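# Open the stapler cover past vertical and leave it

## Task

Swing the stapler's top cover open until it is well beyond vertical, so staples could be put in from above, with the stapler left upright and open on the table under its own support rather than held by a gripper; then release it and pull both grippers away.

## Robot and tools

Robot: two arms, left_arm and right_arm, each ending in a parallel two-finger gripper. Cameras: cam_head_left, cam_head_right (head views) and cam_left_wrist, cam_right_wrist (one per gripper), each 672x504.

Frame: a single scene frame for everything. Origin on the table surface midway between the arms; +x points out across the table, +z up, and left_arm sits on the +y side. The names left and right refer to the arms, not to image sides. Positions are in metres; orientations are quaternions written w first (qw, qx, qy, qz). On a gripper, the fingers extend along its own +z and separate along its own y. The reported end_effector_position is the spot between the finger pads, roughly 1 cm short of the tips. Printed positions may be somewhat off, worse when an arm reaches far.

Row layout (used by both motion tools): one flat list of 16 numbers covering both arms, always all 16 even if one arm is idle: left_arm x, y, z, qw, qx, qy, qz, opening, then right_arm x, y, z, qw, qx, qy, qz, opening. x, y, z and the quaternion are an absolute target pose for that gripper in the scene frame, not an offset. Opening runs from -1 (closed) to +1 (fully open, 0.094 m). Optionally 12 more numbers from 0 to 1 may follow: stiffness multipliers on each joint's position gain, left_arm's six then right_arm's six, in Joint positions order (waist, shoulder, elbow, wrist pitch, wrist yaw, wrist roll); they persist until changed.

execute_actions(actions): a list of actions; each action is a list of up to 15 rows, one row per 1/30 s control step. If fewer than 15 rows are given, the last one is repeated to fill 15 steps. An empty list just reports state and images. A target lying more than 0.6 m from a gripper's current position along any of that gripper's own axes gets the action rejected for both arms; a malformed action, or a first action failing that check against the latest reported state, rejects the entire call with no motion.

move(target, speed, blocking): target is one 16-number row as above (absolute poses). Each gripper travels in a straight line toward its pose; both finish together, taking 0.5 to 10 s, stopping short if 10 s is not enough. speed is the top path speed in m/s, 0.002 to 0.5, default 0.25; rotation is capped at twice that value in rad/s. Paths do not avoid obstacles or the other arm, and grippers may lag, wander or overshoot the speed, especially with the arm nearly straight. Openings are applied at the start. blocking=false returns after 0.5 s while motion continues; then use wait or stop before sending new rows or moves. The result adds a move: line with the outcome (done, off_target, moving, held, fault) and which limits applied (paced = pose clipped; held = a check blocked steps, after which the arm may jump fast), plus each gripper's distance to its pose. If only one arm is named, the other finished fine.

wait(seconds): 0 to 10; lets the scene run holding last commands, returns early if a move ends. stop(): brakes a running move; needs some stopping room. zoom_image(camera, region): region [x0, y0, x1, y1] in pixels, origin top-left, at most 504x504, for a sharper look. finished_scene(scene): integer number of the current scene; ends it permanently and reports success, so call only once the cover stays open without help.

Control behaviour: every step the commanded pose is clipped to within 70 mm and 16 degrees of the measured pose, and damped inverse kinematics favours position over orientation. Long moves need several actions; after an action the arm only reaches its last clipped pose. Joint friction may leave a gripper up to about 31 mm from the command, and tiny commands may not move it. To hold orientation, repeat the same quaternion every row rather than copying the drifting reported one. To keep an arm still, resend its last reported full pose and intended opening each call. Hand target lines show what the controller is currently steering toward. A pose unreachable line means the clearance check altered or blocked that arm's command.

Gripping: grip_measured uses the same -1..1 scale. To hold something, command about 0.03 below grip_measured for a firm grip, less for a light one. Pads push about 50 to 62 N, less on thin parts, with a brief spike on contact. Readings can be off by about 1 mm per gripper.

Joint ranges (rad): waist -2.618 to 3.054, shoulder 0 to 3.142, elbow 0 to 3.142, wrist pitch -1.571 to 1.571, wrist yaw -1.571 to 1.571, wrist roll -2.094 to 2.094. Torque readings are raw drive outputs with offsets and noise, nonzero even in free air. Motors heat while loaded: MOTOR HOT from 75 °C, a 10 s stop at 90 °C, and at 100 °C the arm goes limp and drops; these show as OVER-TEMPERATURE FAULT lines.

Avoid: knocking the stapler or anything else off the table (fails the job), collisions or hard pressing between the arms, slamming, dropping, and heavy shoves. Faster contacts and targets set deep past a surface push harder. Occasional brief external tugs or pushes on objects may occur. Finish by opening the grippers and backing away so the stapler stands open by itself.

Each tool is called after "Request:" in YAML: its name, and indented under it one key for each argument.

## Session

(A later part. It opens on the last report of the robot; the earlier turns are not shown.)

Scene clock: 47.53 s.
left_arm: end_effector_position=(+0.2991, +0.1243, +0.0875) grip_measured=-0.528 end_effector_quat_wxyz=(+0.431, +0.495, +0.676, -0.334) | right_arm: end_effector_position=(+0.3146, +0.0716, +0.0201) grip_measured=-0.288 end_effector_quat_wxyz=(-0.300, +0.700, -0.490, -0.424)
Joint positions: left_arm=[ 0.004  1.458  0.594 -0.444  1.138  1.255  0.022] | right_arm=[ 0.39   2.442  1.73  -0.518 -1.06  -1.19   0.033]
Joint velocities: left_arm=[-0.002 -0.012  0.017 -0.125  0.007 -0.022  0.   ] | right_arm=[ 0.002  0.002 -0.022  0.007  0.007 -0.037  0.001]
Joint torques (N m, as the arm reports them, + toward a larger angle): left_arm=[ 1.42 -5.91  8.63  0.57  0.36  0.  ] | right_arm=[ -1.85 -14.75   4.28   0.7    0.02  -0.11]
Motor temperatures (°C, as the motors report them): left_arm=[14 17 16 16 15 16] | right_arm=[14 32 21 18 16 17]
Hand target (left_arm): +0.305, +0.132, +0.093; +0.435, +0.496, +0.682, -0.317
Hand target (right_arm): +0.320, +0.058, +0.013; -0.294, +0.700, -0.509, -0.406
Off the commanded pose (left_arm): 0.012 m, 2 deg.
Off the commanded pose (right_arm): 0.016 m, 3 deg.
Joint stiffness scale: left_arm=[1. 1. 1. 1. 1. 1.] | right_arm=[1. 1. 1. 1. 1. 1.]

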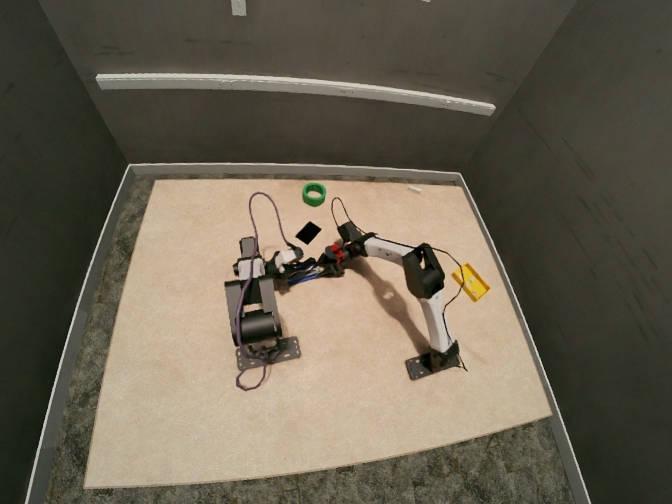

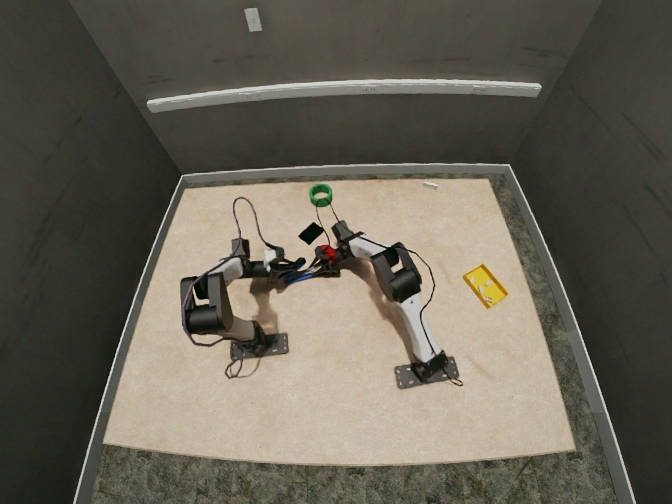

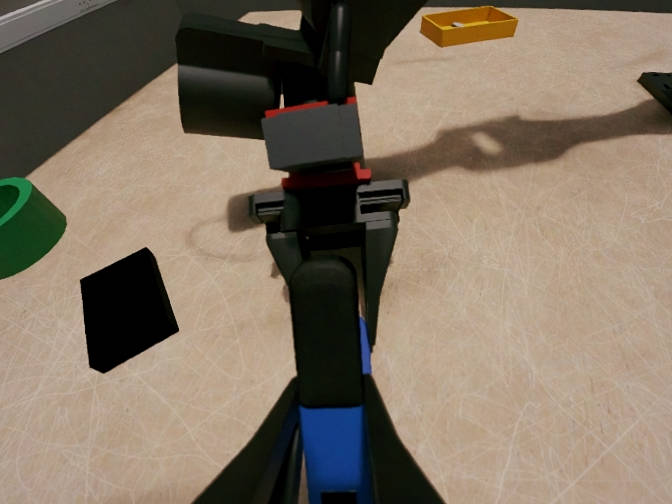

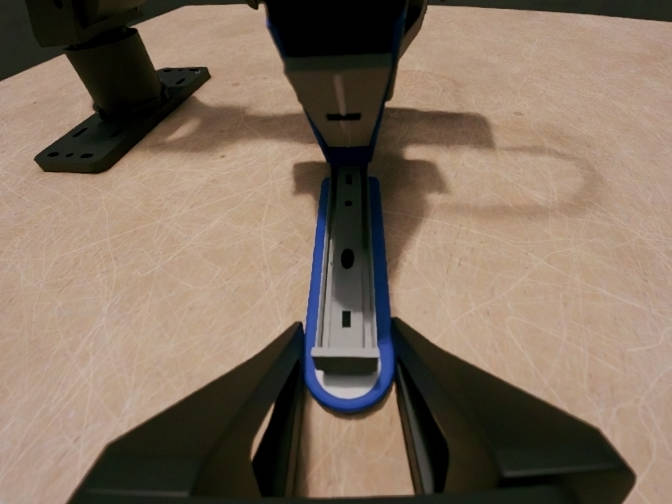

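Request:
execute_actions:
  actions:
    - [[0.312,0.110,0.078,0.434,0.496,0.682,-0.316,-0.533,0.32,0.058,0.013,0.294,-0.70,0.509,0.4045,-0.35]]
    - [[0.312,0.110,0.078,0.5,0.46,0.633,-0.364,-0.53,0.32,0.058,0.013,0.294,-0.70,0.509,0.4045,-0.35]]
    - [[0.312,0.110,0.078,0.572,0.416,0.572,-0.416,-0.53,0.32,0.058,0.013,0.294,-0.70,0.509,0.4045,-0.35]]
    - [[0.312,0.110,0.078,0.572,0.416,0.572,-0.416,-0.53,0.32,0.058,0.013,0.294,-0.70,0.509,0.4045,-0.35]]

Request:
zoom_image:
  camera: "cam_head_right"
  region: [240,210,380,300]

Scene clock: 50.23 s.
left_arm: end_effector_position=(+0.3110, +0.1101, +0.0782) grip_measured=-0.522 end_effector_quat_wxyz=(+0.528, +0.441, +0.585, -0.429) | right_arm: end_effector_position=(+0.3218, +0.0611, +0.0130) grip_measured=-0.288 end_effector_quat_wxyz=(-0.296, +0.698, -0.507, -0.411)
Joint positions: left_arm=[-0.001  1.78   0.363  0.715  1.455  0.663  0.022] | right_arm=[ 0.37   2.442  1.721 -0.524 -1.03  -1.192  0.033]
Joint velocities: left_arm=[-0.002  0.066 -0.12   0.432 -0.022 -0.315 -0.   ] | right_arm=[ 0.002  0.002 -0.017 -0.066  0.007  0.007 -0.001]
Joint torques (N m, as the arm reports them, + toward a larger angle): left_arm=[-0.23 -4.85  3.26  2.1   0.36 -0.02] | right_arm=[ -0.1  -14.75   4.87   0.76  -0.25  -0.08]
Motor temperatures (°C, as the motors report them): left_arm=[14 17 16 16 15 16] | right_arm=[14 33 21 18 16 17]
Hand target (left_arm): +0.312, +0.110, +0.079; +0.539, +0.448, +0.578, -0.418
Hand target (right_arm): +0.320, +0.058, +0.013; -0.294, +0.700, -0.509, -0.405
Off the commanded pose (left_arm): 0.001 m, 6 deg.
Off the commanded pose (right_arm): 0.004 m, 1 deg.
Joint stiffness scale: left_arm=[1. 1. 1. 1. 1. 1.] | right_arm=[1. 1. 1. 1. 1. 1.]

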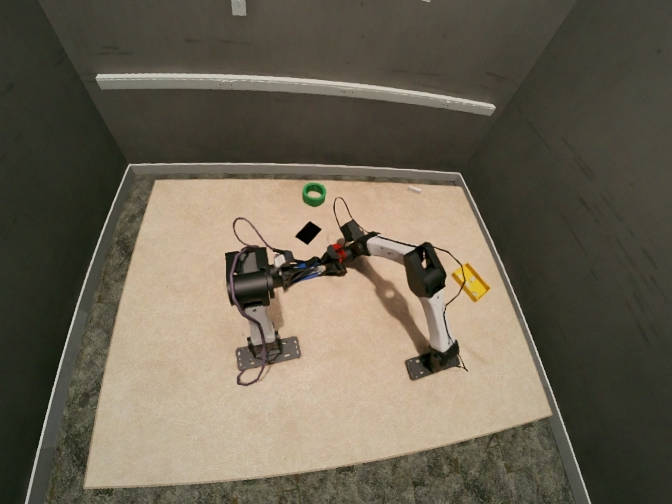

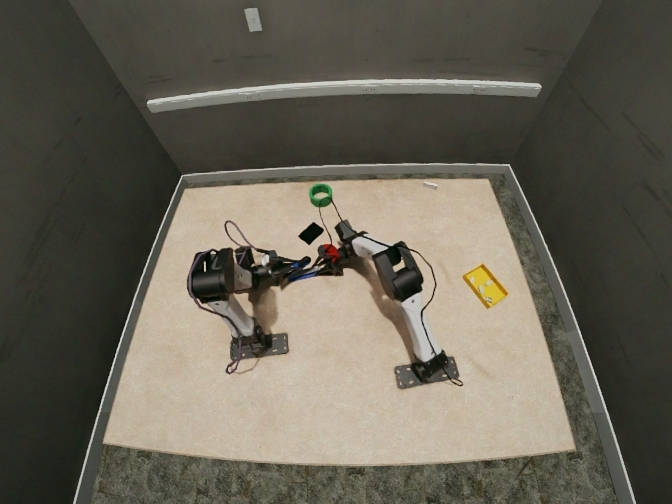

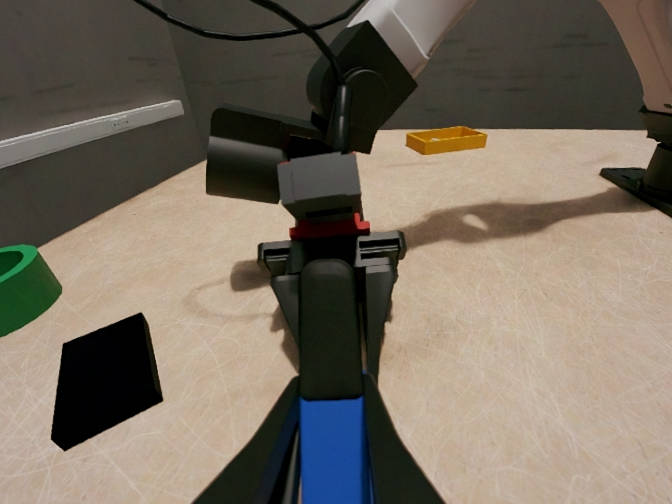

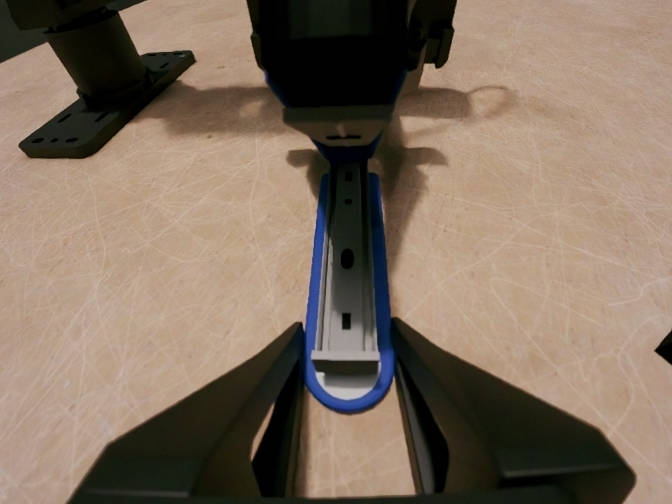

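Region (240, 210, 380, 300) of cam_head_right's 672x504 image, scaled by 3.600, with more detail than that image has; it fills the top 324 rows of this view, and the rest is white.

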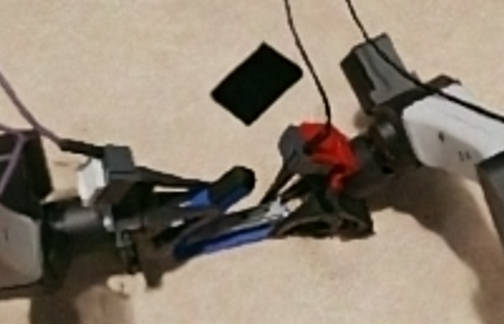

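Request:
move:
  target: [0.312,0.110,0.076,0.141,0.579,0.797,-0.102,-0.4,0.32,0.058,0.013,0.294,-0.70,0.509,0.4045,-0.35]

Request:
zoom_image:
  camera: "cam_head_right"
  region: [240,210,380,300]

Scene clock: 53.73 s.
left_arm: end_effector_position=(+0.3090, +0.1149, +0.0740) grip_measured=-0.402 end_effector_quat_wxyz=(+0.149, +0.580, +0.796, -0.093) | right_arm: end_effector_position=(+0.3217, +0.0612, +0.0132) grip_measured=-0.288 end_effector_quat_wxyz=(-0.296, +0.698, -0.507, -0.411)
Joint positions: left_arm=[-0.442  1.471  0.955 -0.831  0.275  0.942  0.028] | right_arm=[ 0.37   2.442  1.721 -0.524 -1.031 -1.192  0.033]
Joint velocities: left_arm=[-0.002 -0.002 -0.012 -0.022 -0.037  0.037 -0.002] | right_arm=[-0.002 -0.017 -0.012 -0.051 -0.007  0.051 -0.   ]
Joint torques (N m, as the arm reports them, + toward a larger angle): left_arm=[-0.81 -4.54  9.45  0.82  0.18 -0.17] | right_arm=[ -0.09 -14.75   4.89   0.76  -0.24  -0.08]
Motor temperatures (°C, as the motors report them): left_arm=[14 17 16 16 15 16] | right_arm=[14 34 21 18 16 17]
Hand target (left_arm): +0.310, +0.113, +0.075; +0.142, +0.579, +0.797, -0.093
Hand target (right_arm): +0.320, +0.058, +0.013; -0.294, +0.700, -0.509, -0.405
Off the commanded pose (left_arm): 0.006 m, 1 deg.
Off the commanded pose (right_arm): 0.004 m, 1 deg.
Joint stiffness scale: left_arm=[1. 1. 1. 1. 1. 1.] | right_arm=[1. 1. 1. 1. 1. 1.]
move: done

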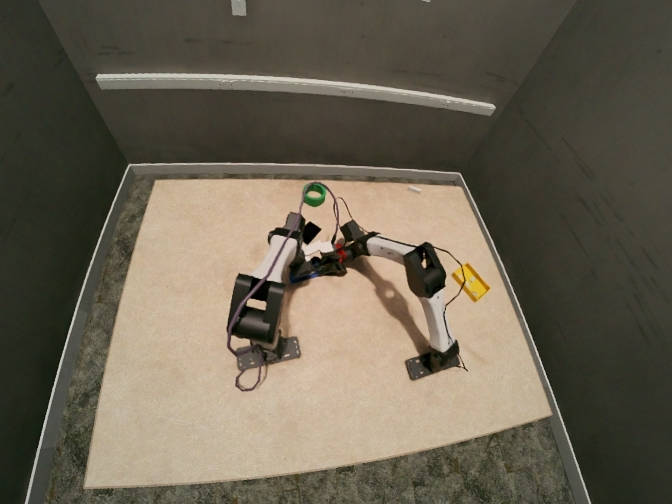

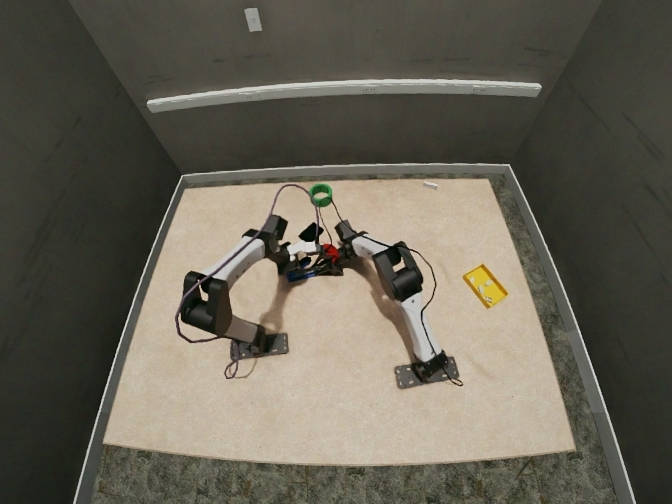

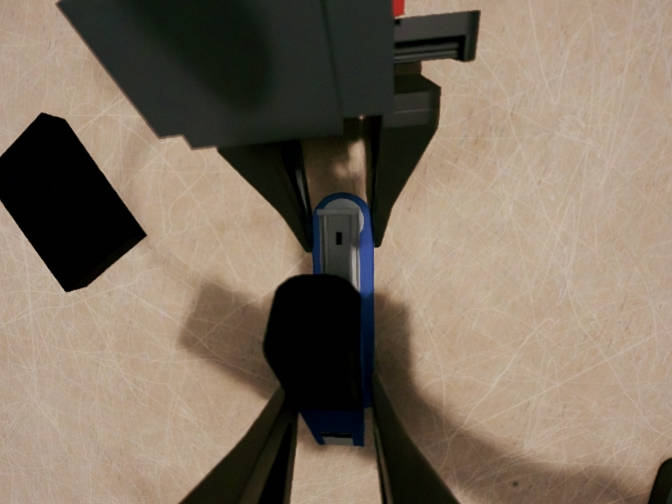

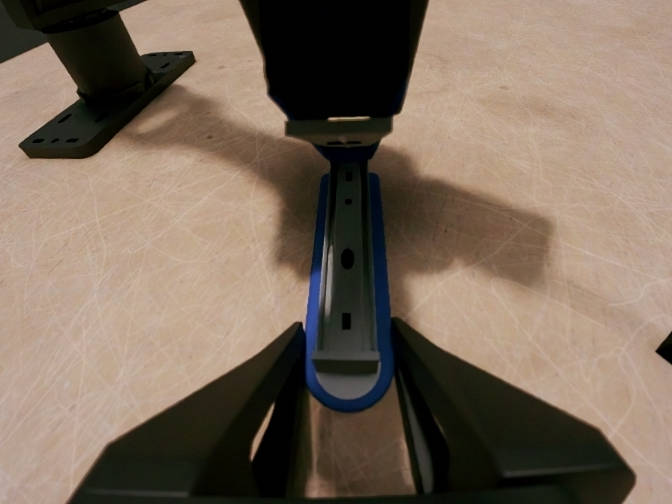

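Region (240, 210, 380, 300) of cam_head_right's 672x504 image, scaled by 3.600, with more detail than that image has; it fills the top 324 rows of this view, and the rest is white.

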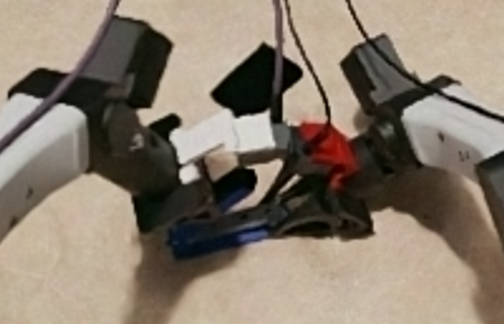

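Request:
execute_actions:
  actions:
    - [[0.312,0.110,0.066,0.141,0.579,0.797,-0.102,-0.4,0.32,0.058,0.013,0.294,-0.70,0.509,0.4045,-0.35]]
    - [[0.312,0.110,0.066,0.141,0.579,0.797,-0.102,-0.55,0.32,0.058,0.013,0.294,-0.70,0.509,0.4045,-0.35]]
    - [[0.31,0.117,0.075,0.19,0.571,0.786,-0.14,-0.55,0.32,0.058,0.013,0.294,-0.70,0.509,0.4045,-0.35]]
    - [[0.308,0.123,0.078,0.243,0.561,0.772,-0.177,-0.55,0.32,0.058,0.013,0.294,-0.70,0.509,0.4045,-0.35]]
    - [[0.306,0.129,0.081,0.293,0.548,0.754,-0.213,-0.55,0.32,0.058,0.013,0.294,-0.70,0.509,0.4045,-0.35]]
    - [[0.304,0.135,0.082,0.342,0.533,0.733,-0.249,-0.55,0.32,0.058,0.013,0.294,-0.70,0.509,0.4045,-0.35]]
    - [[0.301,0.142,0.083,0.39,0.515,0.709,-0.283,-0.55,0.32,0.058,0.013,0.294,-0.70,0.509,0.4045,-0.35]]
    - [[0.299,0.149,0.083,0.434,0.496,0.682,-0.316,-0.55,0.32,0.058,0.013,0.294,-0.70,0.509,0.4045,-0.35]]
    - [[0.299,0.149,0.083,0.434,0.496,0.682,-0.316,-0.55,0.32,0.058,0.013,0.294,-0.70,0.509,0.4045,-0.35]]

Request:
zoom_image:
  camera: "cam_head_right"
  region: [240,210,380,300]

Scene clock: 59.27 s.
left_arm: end_effector_position=(+0.2972, +0.1486, +0.0849) grip_measured=-0.527 end_effector_quat_wxyz=(+0.423, +0.498, +0.689, -0.314) | right_arm: end_effector_position=(+0.3215, +0.0630, +0.0135) grip_measured=-0.288 end_effector_quat_wxyz=(-0.301, +0.702, -0.500, -0.408)
Joint positions: left_arm=[ 0.1    1.484  0.648 -0.633  1.107  1.444  0.022] | right_arm=[ 0.373  2.442  1.721 -0.517 -1.031 -1.203  0.033]
Joint velocities: left_arm=[-0.007  0.002  0.007 -0.007  0.007  0.037  0.   ] | right_arm=[-0.017  0.012 -0.012  0.081  0.051 -0.022 -0.   ]
Joint torques (N m, as the arm reports them, + toward a larger angle): left_arm=[ 0.31 -3.51  5.47  0.94  0.85  0.05] | right_arm=[ -0.38 -14.76   4.88   0.7   -0.24   0.03]
Motor temperatures (°C, as the motors report them): left_arm=[14 17 16 16 15 16] | right_arm=[14 35 21 18 16 17]
Hand target (left_arm): +0.299, +0.149, +0.083; +0.434, +0.496, +0.682, -0.316
Hand target (right_arm): +0.320, +0.058, +0.013; -0.294, +0.700, -0.509, -0.405
Off the commanded pose (left_arm): 0.003 m, 2 deg.
Off the commanded pose (right_arm): 0.005 m, 1 deg.
Joint stiffness scale: left_arm=[1. 1. 1. 1. 1. 1.] | right_arm=[1. 1. 1. 1. 1. 1.]

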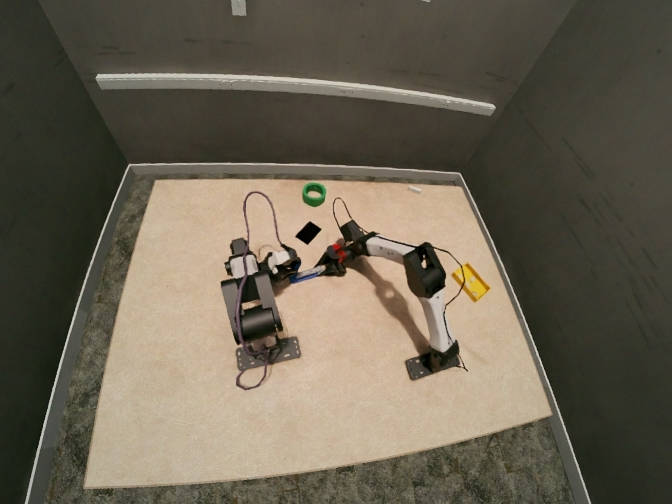

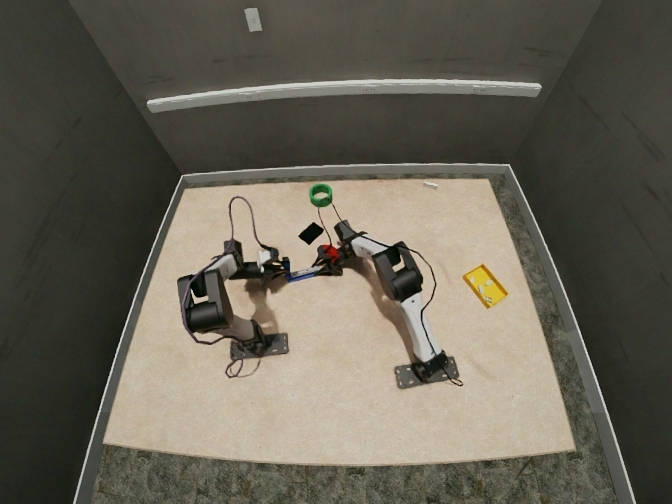

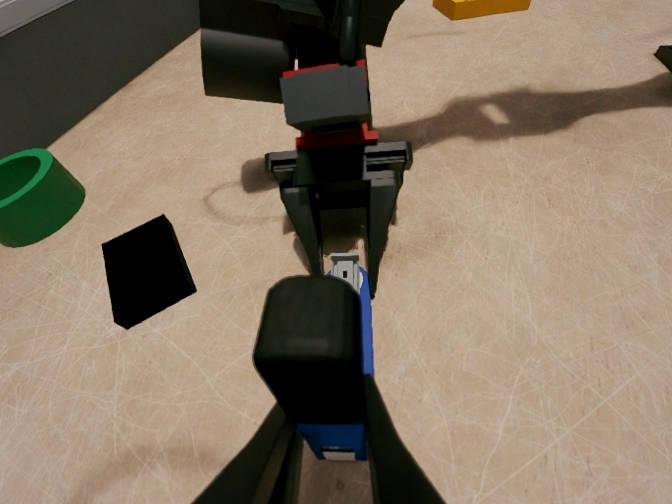

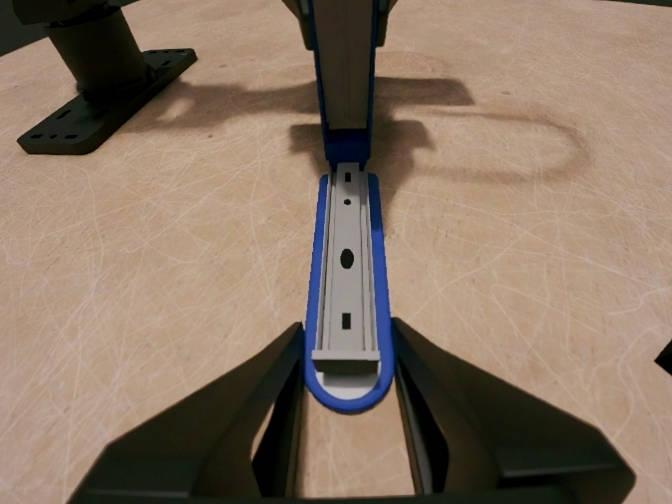

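Region (240, 210, 380, 300) of cam_head_right's 672x504 image, scaled by 3.600, with more detail than that image has; it fills the top 324 rows of this view, and the rest is white.

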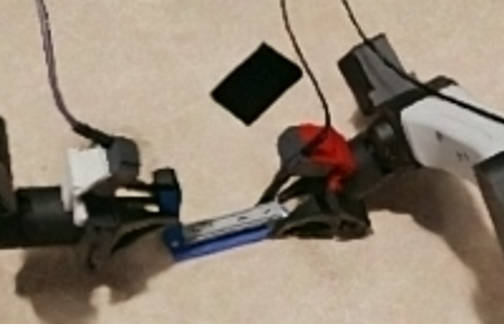

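Request:
move:
  target: [0.3,0.145,0.113,0.19,0.571,0.786,-0.14,-0.3,0.32,0.058,0.013,0.294,-0.70,0.509,0.4045,-0.35]

Request:
execute_actions:
  actions:
    - [[0.3,0.145,0.113,0.19,0.571,0.786,-0.14,-0.55,0.32,0.058,0.013,0.294,-0.70,0.509,0.4045,-0.35]]

Request:
zoom_image:
  camera: "cam_head_right"
  region: [240,210,380,300]

Scene clock: 61.87 s.
left_arm: end_effector_position=(+0.2997, +0.1486, +0.1103) grip_measured=-0.302 end_effector_quat_wxyz=(+0.196, +0.571, +0.786, -0.133) | right_arm: end_effector_position=(+0.3215, +0.0630, +0.0136) grip_measured=-0.288 end_effector_quat_wxyz=(-0.301, +0.702, -0.500, -0.408)
Joint positions: left_arm=[-0.235  1.357  0.973 -0.974  0.433  1.129  0.033] | right_arm=[ 0.373  2.442  1.721 -0.517 -1.031 -1.203  0.033]
Joint velocities: left_arm=[ 0.002 -0.012  0.017 -0.081 -0.007  0.022  0.   ] | right_arm=[-0.017 -0.007 -0.012 -0.066 -0.037 -0.022 -0.001]
Joint torques (N m, as the arm reports them, + toward a larger angle): left_arm=[-0.88 -4.05  9.37  0.75  0.24 -0.14] | right_arm=[ -0.39 -14.76   4.89   0.7   -0.23   0.03]
Motor temperatures (°C, as the motors report them): left_arm=[14 17 17 16 15 16] | right_arm=[14 35 21 18 16 17]
Hand target (left_arm): +0.301, +0.147, +0.113; +0.191, +0.570, +0.788, -0.134
Hand target (right_arm): +0.320, +0.058, +0.013; -0.294, +0.700, -0.509, -0.405
Off the commanded pose (left_arm): 0.004 m, 1 deg.
Off the commanded pose (right_arm): 0.005 m, 1 deg.
Joint stiffness scale: left_arm=[1. 1. 1. 1. 1. 1.] | right_arm=[1. 1. 1. 1. 1. 1.]
move: done

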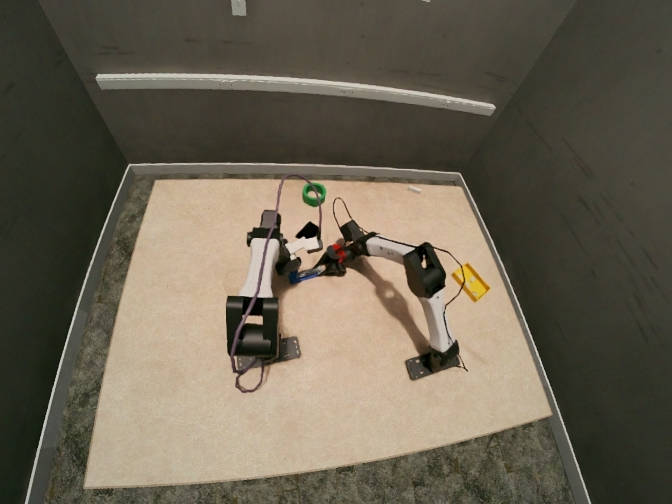

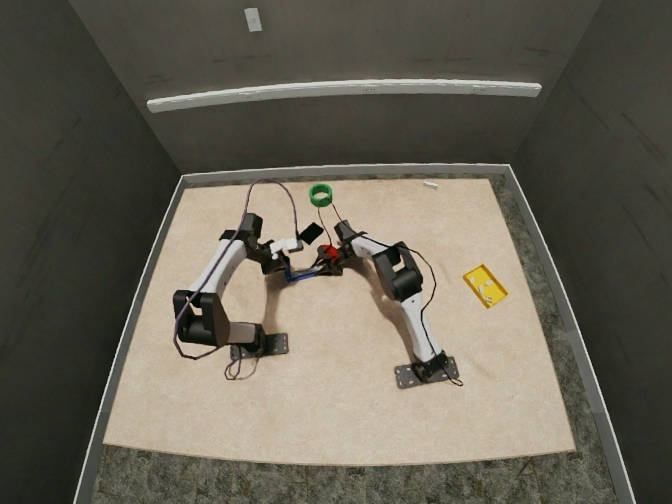

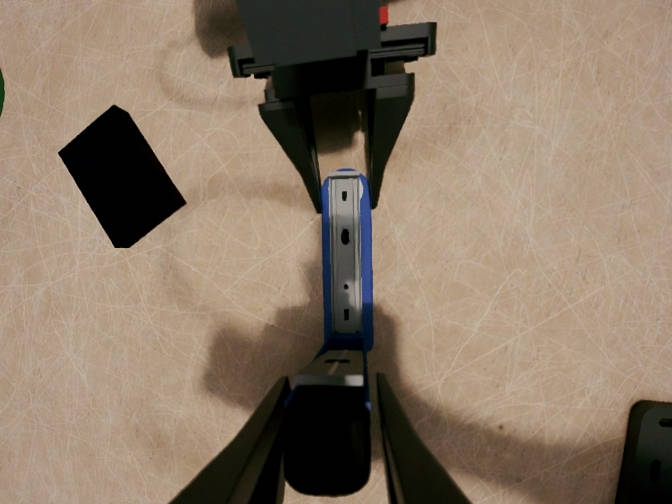

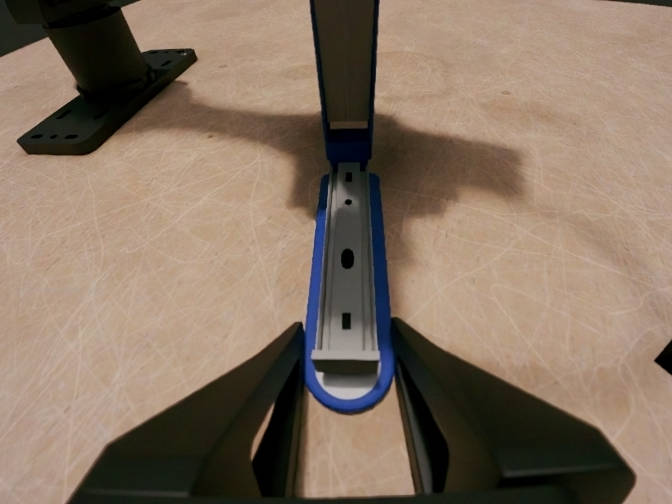

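Scene clock: 62.37 s.
left_arm: end_effector_position=(+0.2985, +0.1480, +0.1103) grip_measured=-0.527 end_effector_quat_wxyz=(+0.194, +0.572, +0.786, -0.134) | right_arm: end_effector_position=(+0.3214, +0.0630, +0.0135) grip_measured=-0.288 end_effector_quat_wxyz=(-0.300, +0.702, -0.500, -0.409)
Joint positions: left_arm=[-0.239  1.357  0.974 -0.981  0.431  1.129  0.022] | right_arm=[ 0.373  2.442  1.721 -0.517 -1.031 -1.201  0.033]
Joint velocities: left_arm=[-0.017 -0.012 -0.002  0.081 -0.037  0.037 -0.   ] | right_arm=[ 0.002 -0.017  0.022 -0.022 -0.022  0.007  0.001]
Joint torques (N m, as the arm reports them, + toward a larger angle): left_arm=[-0.82 -3.6   9.68  0.72  0.39 -0.14] | right_arm=[ -0.4  -14.76   4.9    0.71  -0.24   0.02]
Motor temperatures (°C, as the motors report them): left_arm=[14 17 17 16 15 16] | right_arm=[14 35 21 18 16 17]
Hand target (left_arm): +0.300, +0.145, +0.113; +0.190, +0.571, +0.786, -0.140
Hand target (right_arm): +0.320, +0.058, +0.013; -0.294, +0.700, -0.509, -0.405
Off the commanded pose (left_arm): 0.004 m, 1 deg.
Off the commanded pose (right_arm): 0.005 m, 1 deg.
Joint stiffness scale: left_arm=[1. 1. 1. 1. 1. 1.] | right_arm=[1. 1. 1. 1. 1. 1.]

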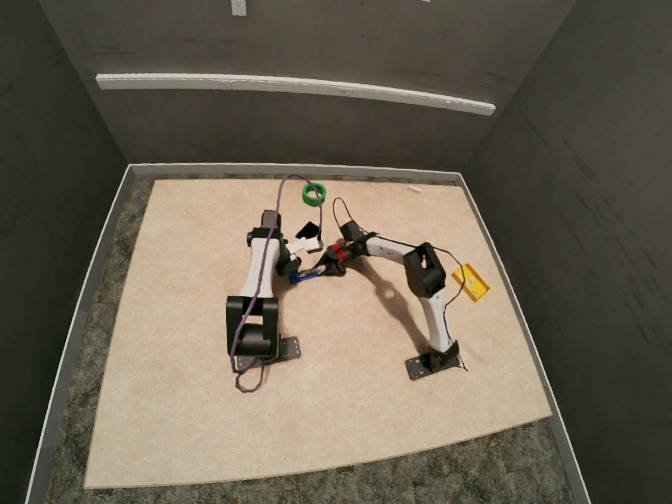

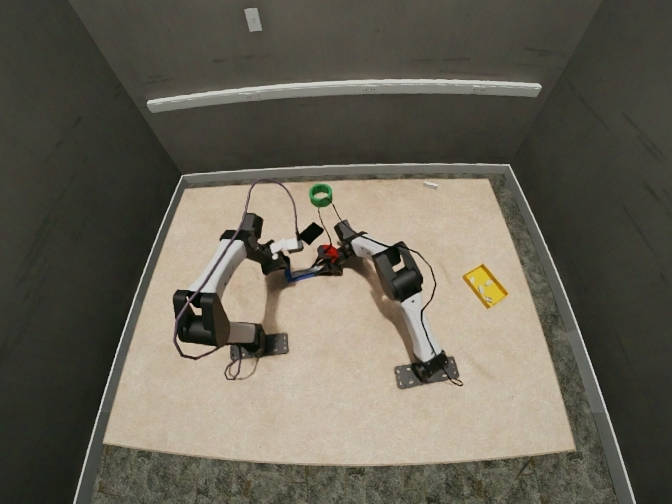

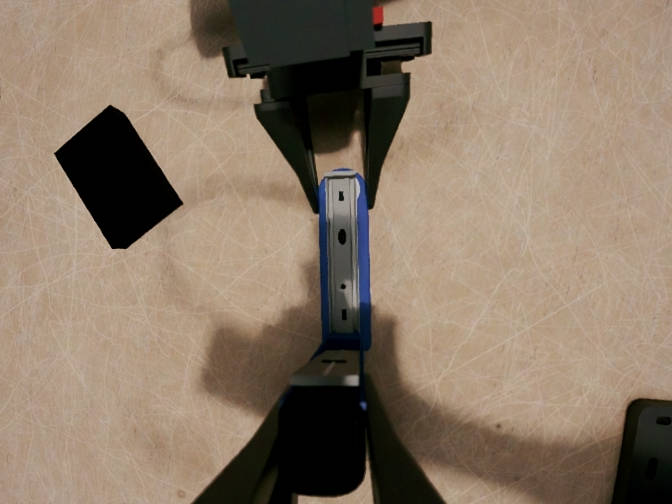

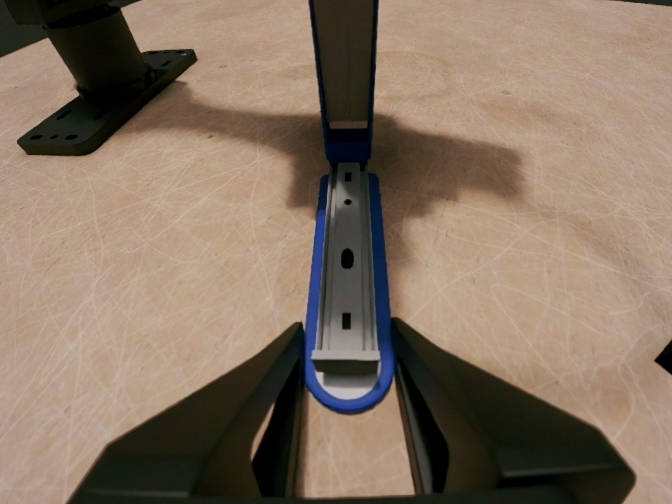

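Region (240, 210, 380, 300) of cam_head_right's 672x504 image, scaled by 3.600, with more detail than that image has; it fills the top 324 rows of this view, and the rest is white.

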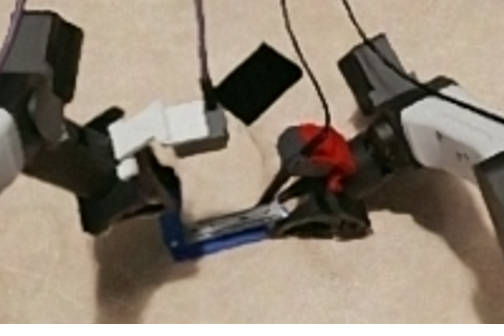

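R≈.08, φ≈93.

Request:
execute_actions:
  actions:
    - [[0.296,0.157,0.110,0.243,0.561,0.772,-0.177,-0.55,0.32,0.058,0.013,0.294,-0.70,0.509,0.4045,-0.35]]
    - [[0.293,0.167,0.107,0.293,0.548,0.754,-0.213,-0.55,0.32,0.058,0.013,0.294,-0.70,0.509,0.4045,-0.35]]
    - [[0.29,0.177,0.103,0.342,0.533,0.733,-0.249,-0.55,0.32,0.058,0.013,0.294,-0.70,0.509,0.4045,-0.35]]
    - [[0.287,0.186,0.098,0.39,0.515,0.709,-0.283,-0.55,0.32,0.058,0.013,0.294,-0.70,0.509,0.4045,-0.35]]
    - [[0.285,0.194,0.092,0.434,0.496,0.682,-0.316,-0.55,0.32,0.058,0.013,0.294,-0.70,0.509,0.4045,-0.35]]
    - [[0.285,0.194,0.092,0.434,0.496,0.682,-0.316,-0.55,0.32,0.058,0.013,0.294,-0.70,0.509,0.4045,-0.35]]
    - [[0.285,0.194,0.092,0.434,0.496,0.682,-0.316,0.2,0.32,0.058,0.013,0.294,-0.70,0.509,0.4045,-0.35]]

Request:
move:
  target: [0.25,0.29,0.15,0.31,0.543,0.748,-0.225,0.2,0.32,0.058,0.013,0.294,-0.70,0.509,0.4045,-0.35]

Request:
zoom_image:
  camera: "cam_head_right"
  region: [240,210,380,300]

Scene clock: 66.80 s.
left_arm: end_effector_position=(+0.2837, +0.1941, +0.0962) grip_measured=+0.198 end_effector_quat_wxyz=(+0.436, +0.492, +0.684, -0.316) | right_arm: end_effector_position=(+0.3233, +0.0635, +0.0138) grip_measured=-0.288 end_effector_quat_wxyz=(-0.305, +0.705, -0.497, -0.404)
Joint positions: left_arm=[ 0.332  1.61   0.785 -1.092  1.109  1.952  0.056] | right_arm=[ 0.373  2.441  1.721 -0.506 -1.026 -1.206  0.033]
Joint velocities: left_arm=[-0.002 -0.007 -0.007 -0.022  0.007  0.007  0.   ] | right_arm=[-0.007 -0.007 -0.012 -0.081 -0.007 -0.007  0.001]
Joint torques (N m, as the arm reports them, + toward a larger angle): left_arm=[-0.63 -4.25  5.57 -0.21  0.51 -0.04] | right_arm=[ -0.38 -14.73   4.9    0.63  -0.28   0.06]
Motor temperatures (°C, as the motors report them): left_arm=[14 17 17 16 15 16] | right_arm=[14 36 21 18 16 17]
Hand target (left_arm): +0.285, +0.194, +0.092; +0.434, +0.496, +0.682, -0.316
Hand target (right_arm): +0.320, +0.058, +0.013; -0.294, +0.700, -0.509, -0.405
Off the commanded pose (left_arm): 0.004 m, 1 deg.
Off the commanded pose (right_arm): 0.007 m, 2 deg.
Joint stiffness scale: left_arm=[1. 1. 1. 1. 1. 1.] | right_arm=[1. 1. 1. 1. 1. 1.]

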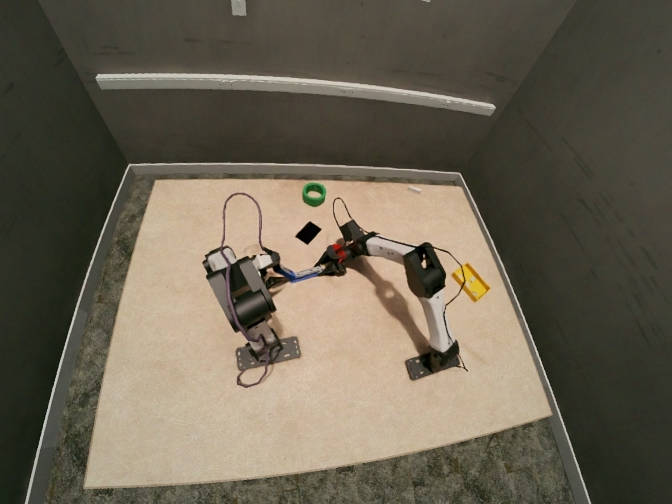

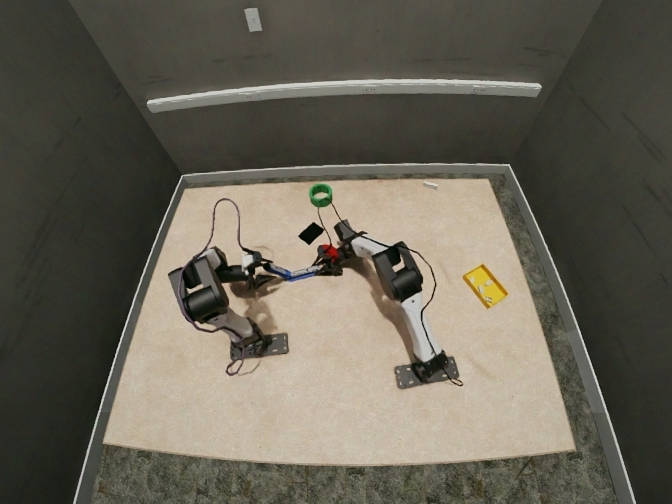

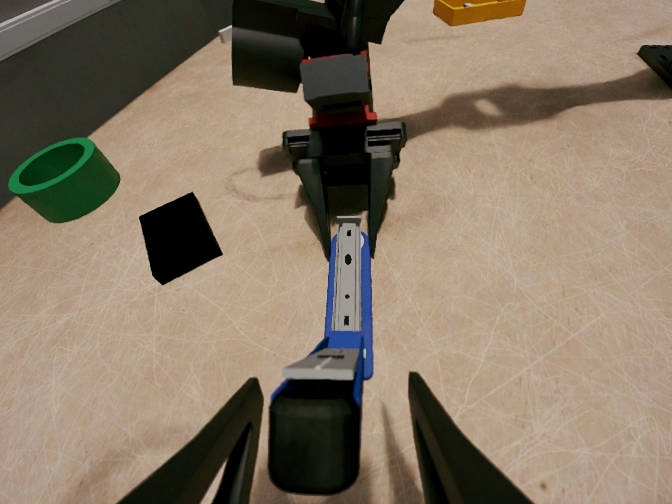

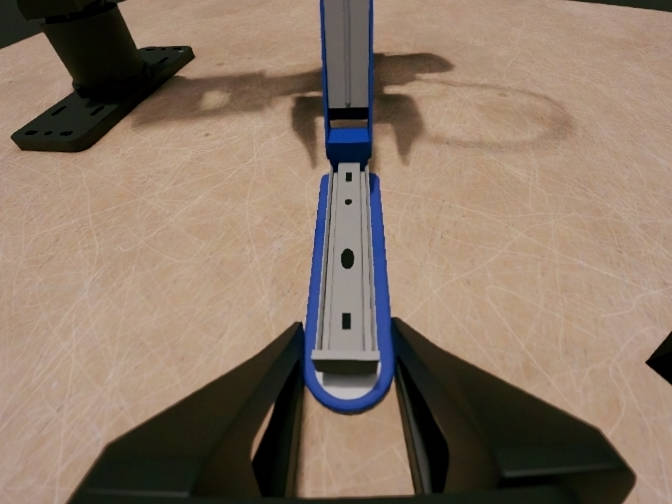

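Scene clock: 68.20 s.
left_arm: end_effector_position=(+0.2524, +0.2877, +0.1441) grip_measured=+0.198 end_effector_quat_wxyz=(+0.297, +0.523, +0.768, -0.220) | right_arm: end_effector_position=(+0.3233, +0.0635, +0.0138) grip_measured=-0.288 end_effector_quat_wxyz=(-0.305, +0.705, -0.497, -0.404)
Joint positions: left_arm=[ 0.595  1.528  1.132 -1.54   0.679  2.077  0.056] | right_arm=[ 0.373  2.441  1.721 -0.506 -1.026 -1.206  0.033]
Joint velocities: left_arm=[ 0.002  0.002 -0.017 -0.037 -0.037 -0.022  0.   ] | right_arm=[-0.002 -0.002  0.007 -0.081 -0.051  0.051 -0.   ]
Joint torques (N m, as the arm reports them, + toward a larger angle): left_arm=[ 0.12 -5.93  8.21 -0.83  0.37  0.01] | right_arm=[ -0.39 -14.73   4.89   0.63  -0.27   0.06]
Motor temperatures (°C, as the motors report them): left_arm=[14 17 17 16 15 16] | right_arm=[14 36 21 18 16 17]
Hand target (left_arm): +0.251, +0.289, +0.150; +0.296, +0.527, +0.768, -0.214
Hand target (right_arm): +0.320, +0.058, +0.013; -0.294, +0.700, -0.509, -0.405
Off the commanded pose (left_arm): 0.007 m, 4 deg.
Off the commanded pose (right_arm): 0.007 m, 2 deg.
Joint stiffness scale: left_arm=[1. 1. 1. 1. 1. 1.] | right_arm=[1. 1. 1. 1. 1. 1.]
joint sent to its limit (left arm) — the command would take joint 6 (wrist roll) past its upper limit, so that joint was sent only as far as its limit.
move: off_target (left_arm)

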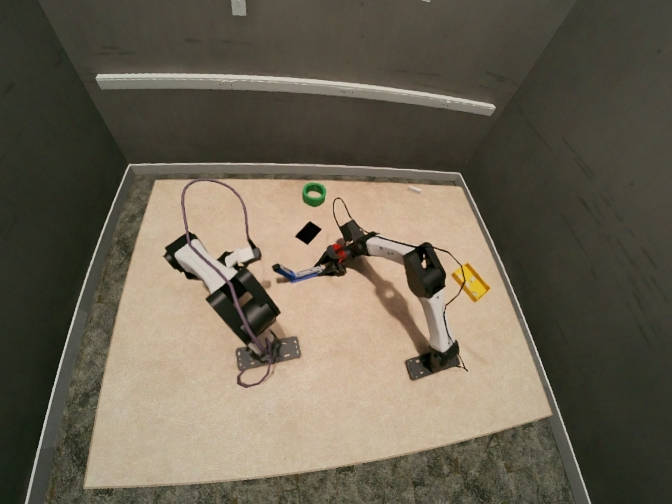

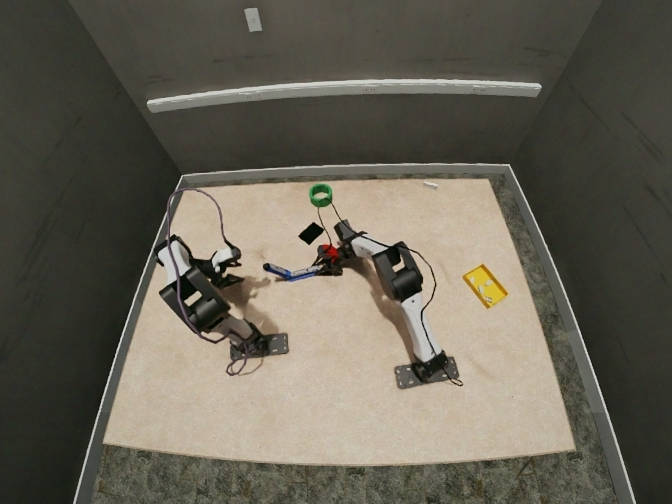

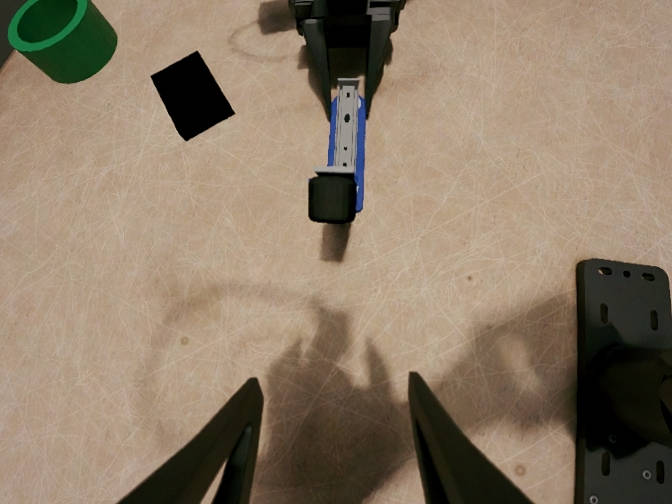

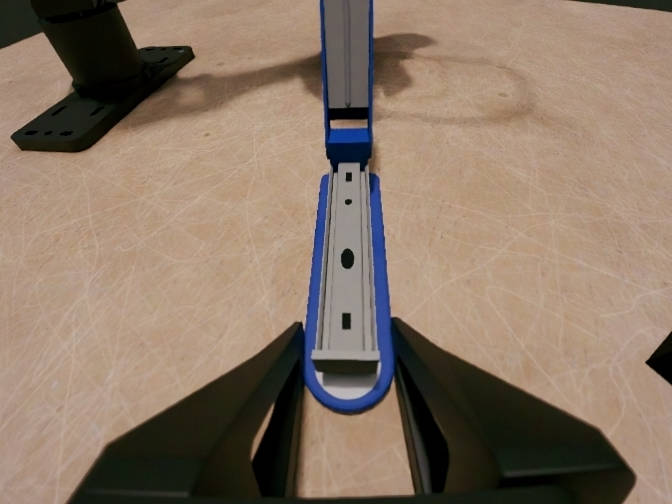

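Region (240, 210, 380, 300) of cam_head_right's 672x504 image, scaled by 3.600, with more detail than that image has; it fills the top 324 rows of this view, and the rest is white.

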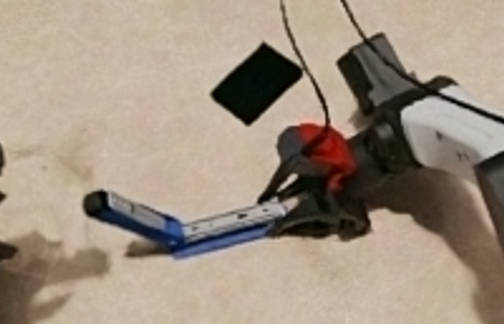

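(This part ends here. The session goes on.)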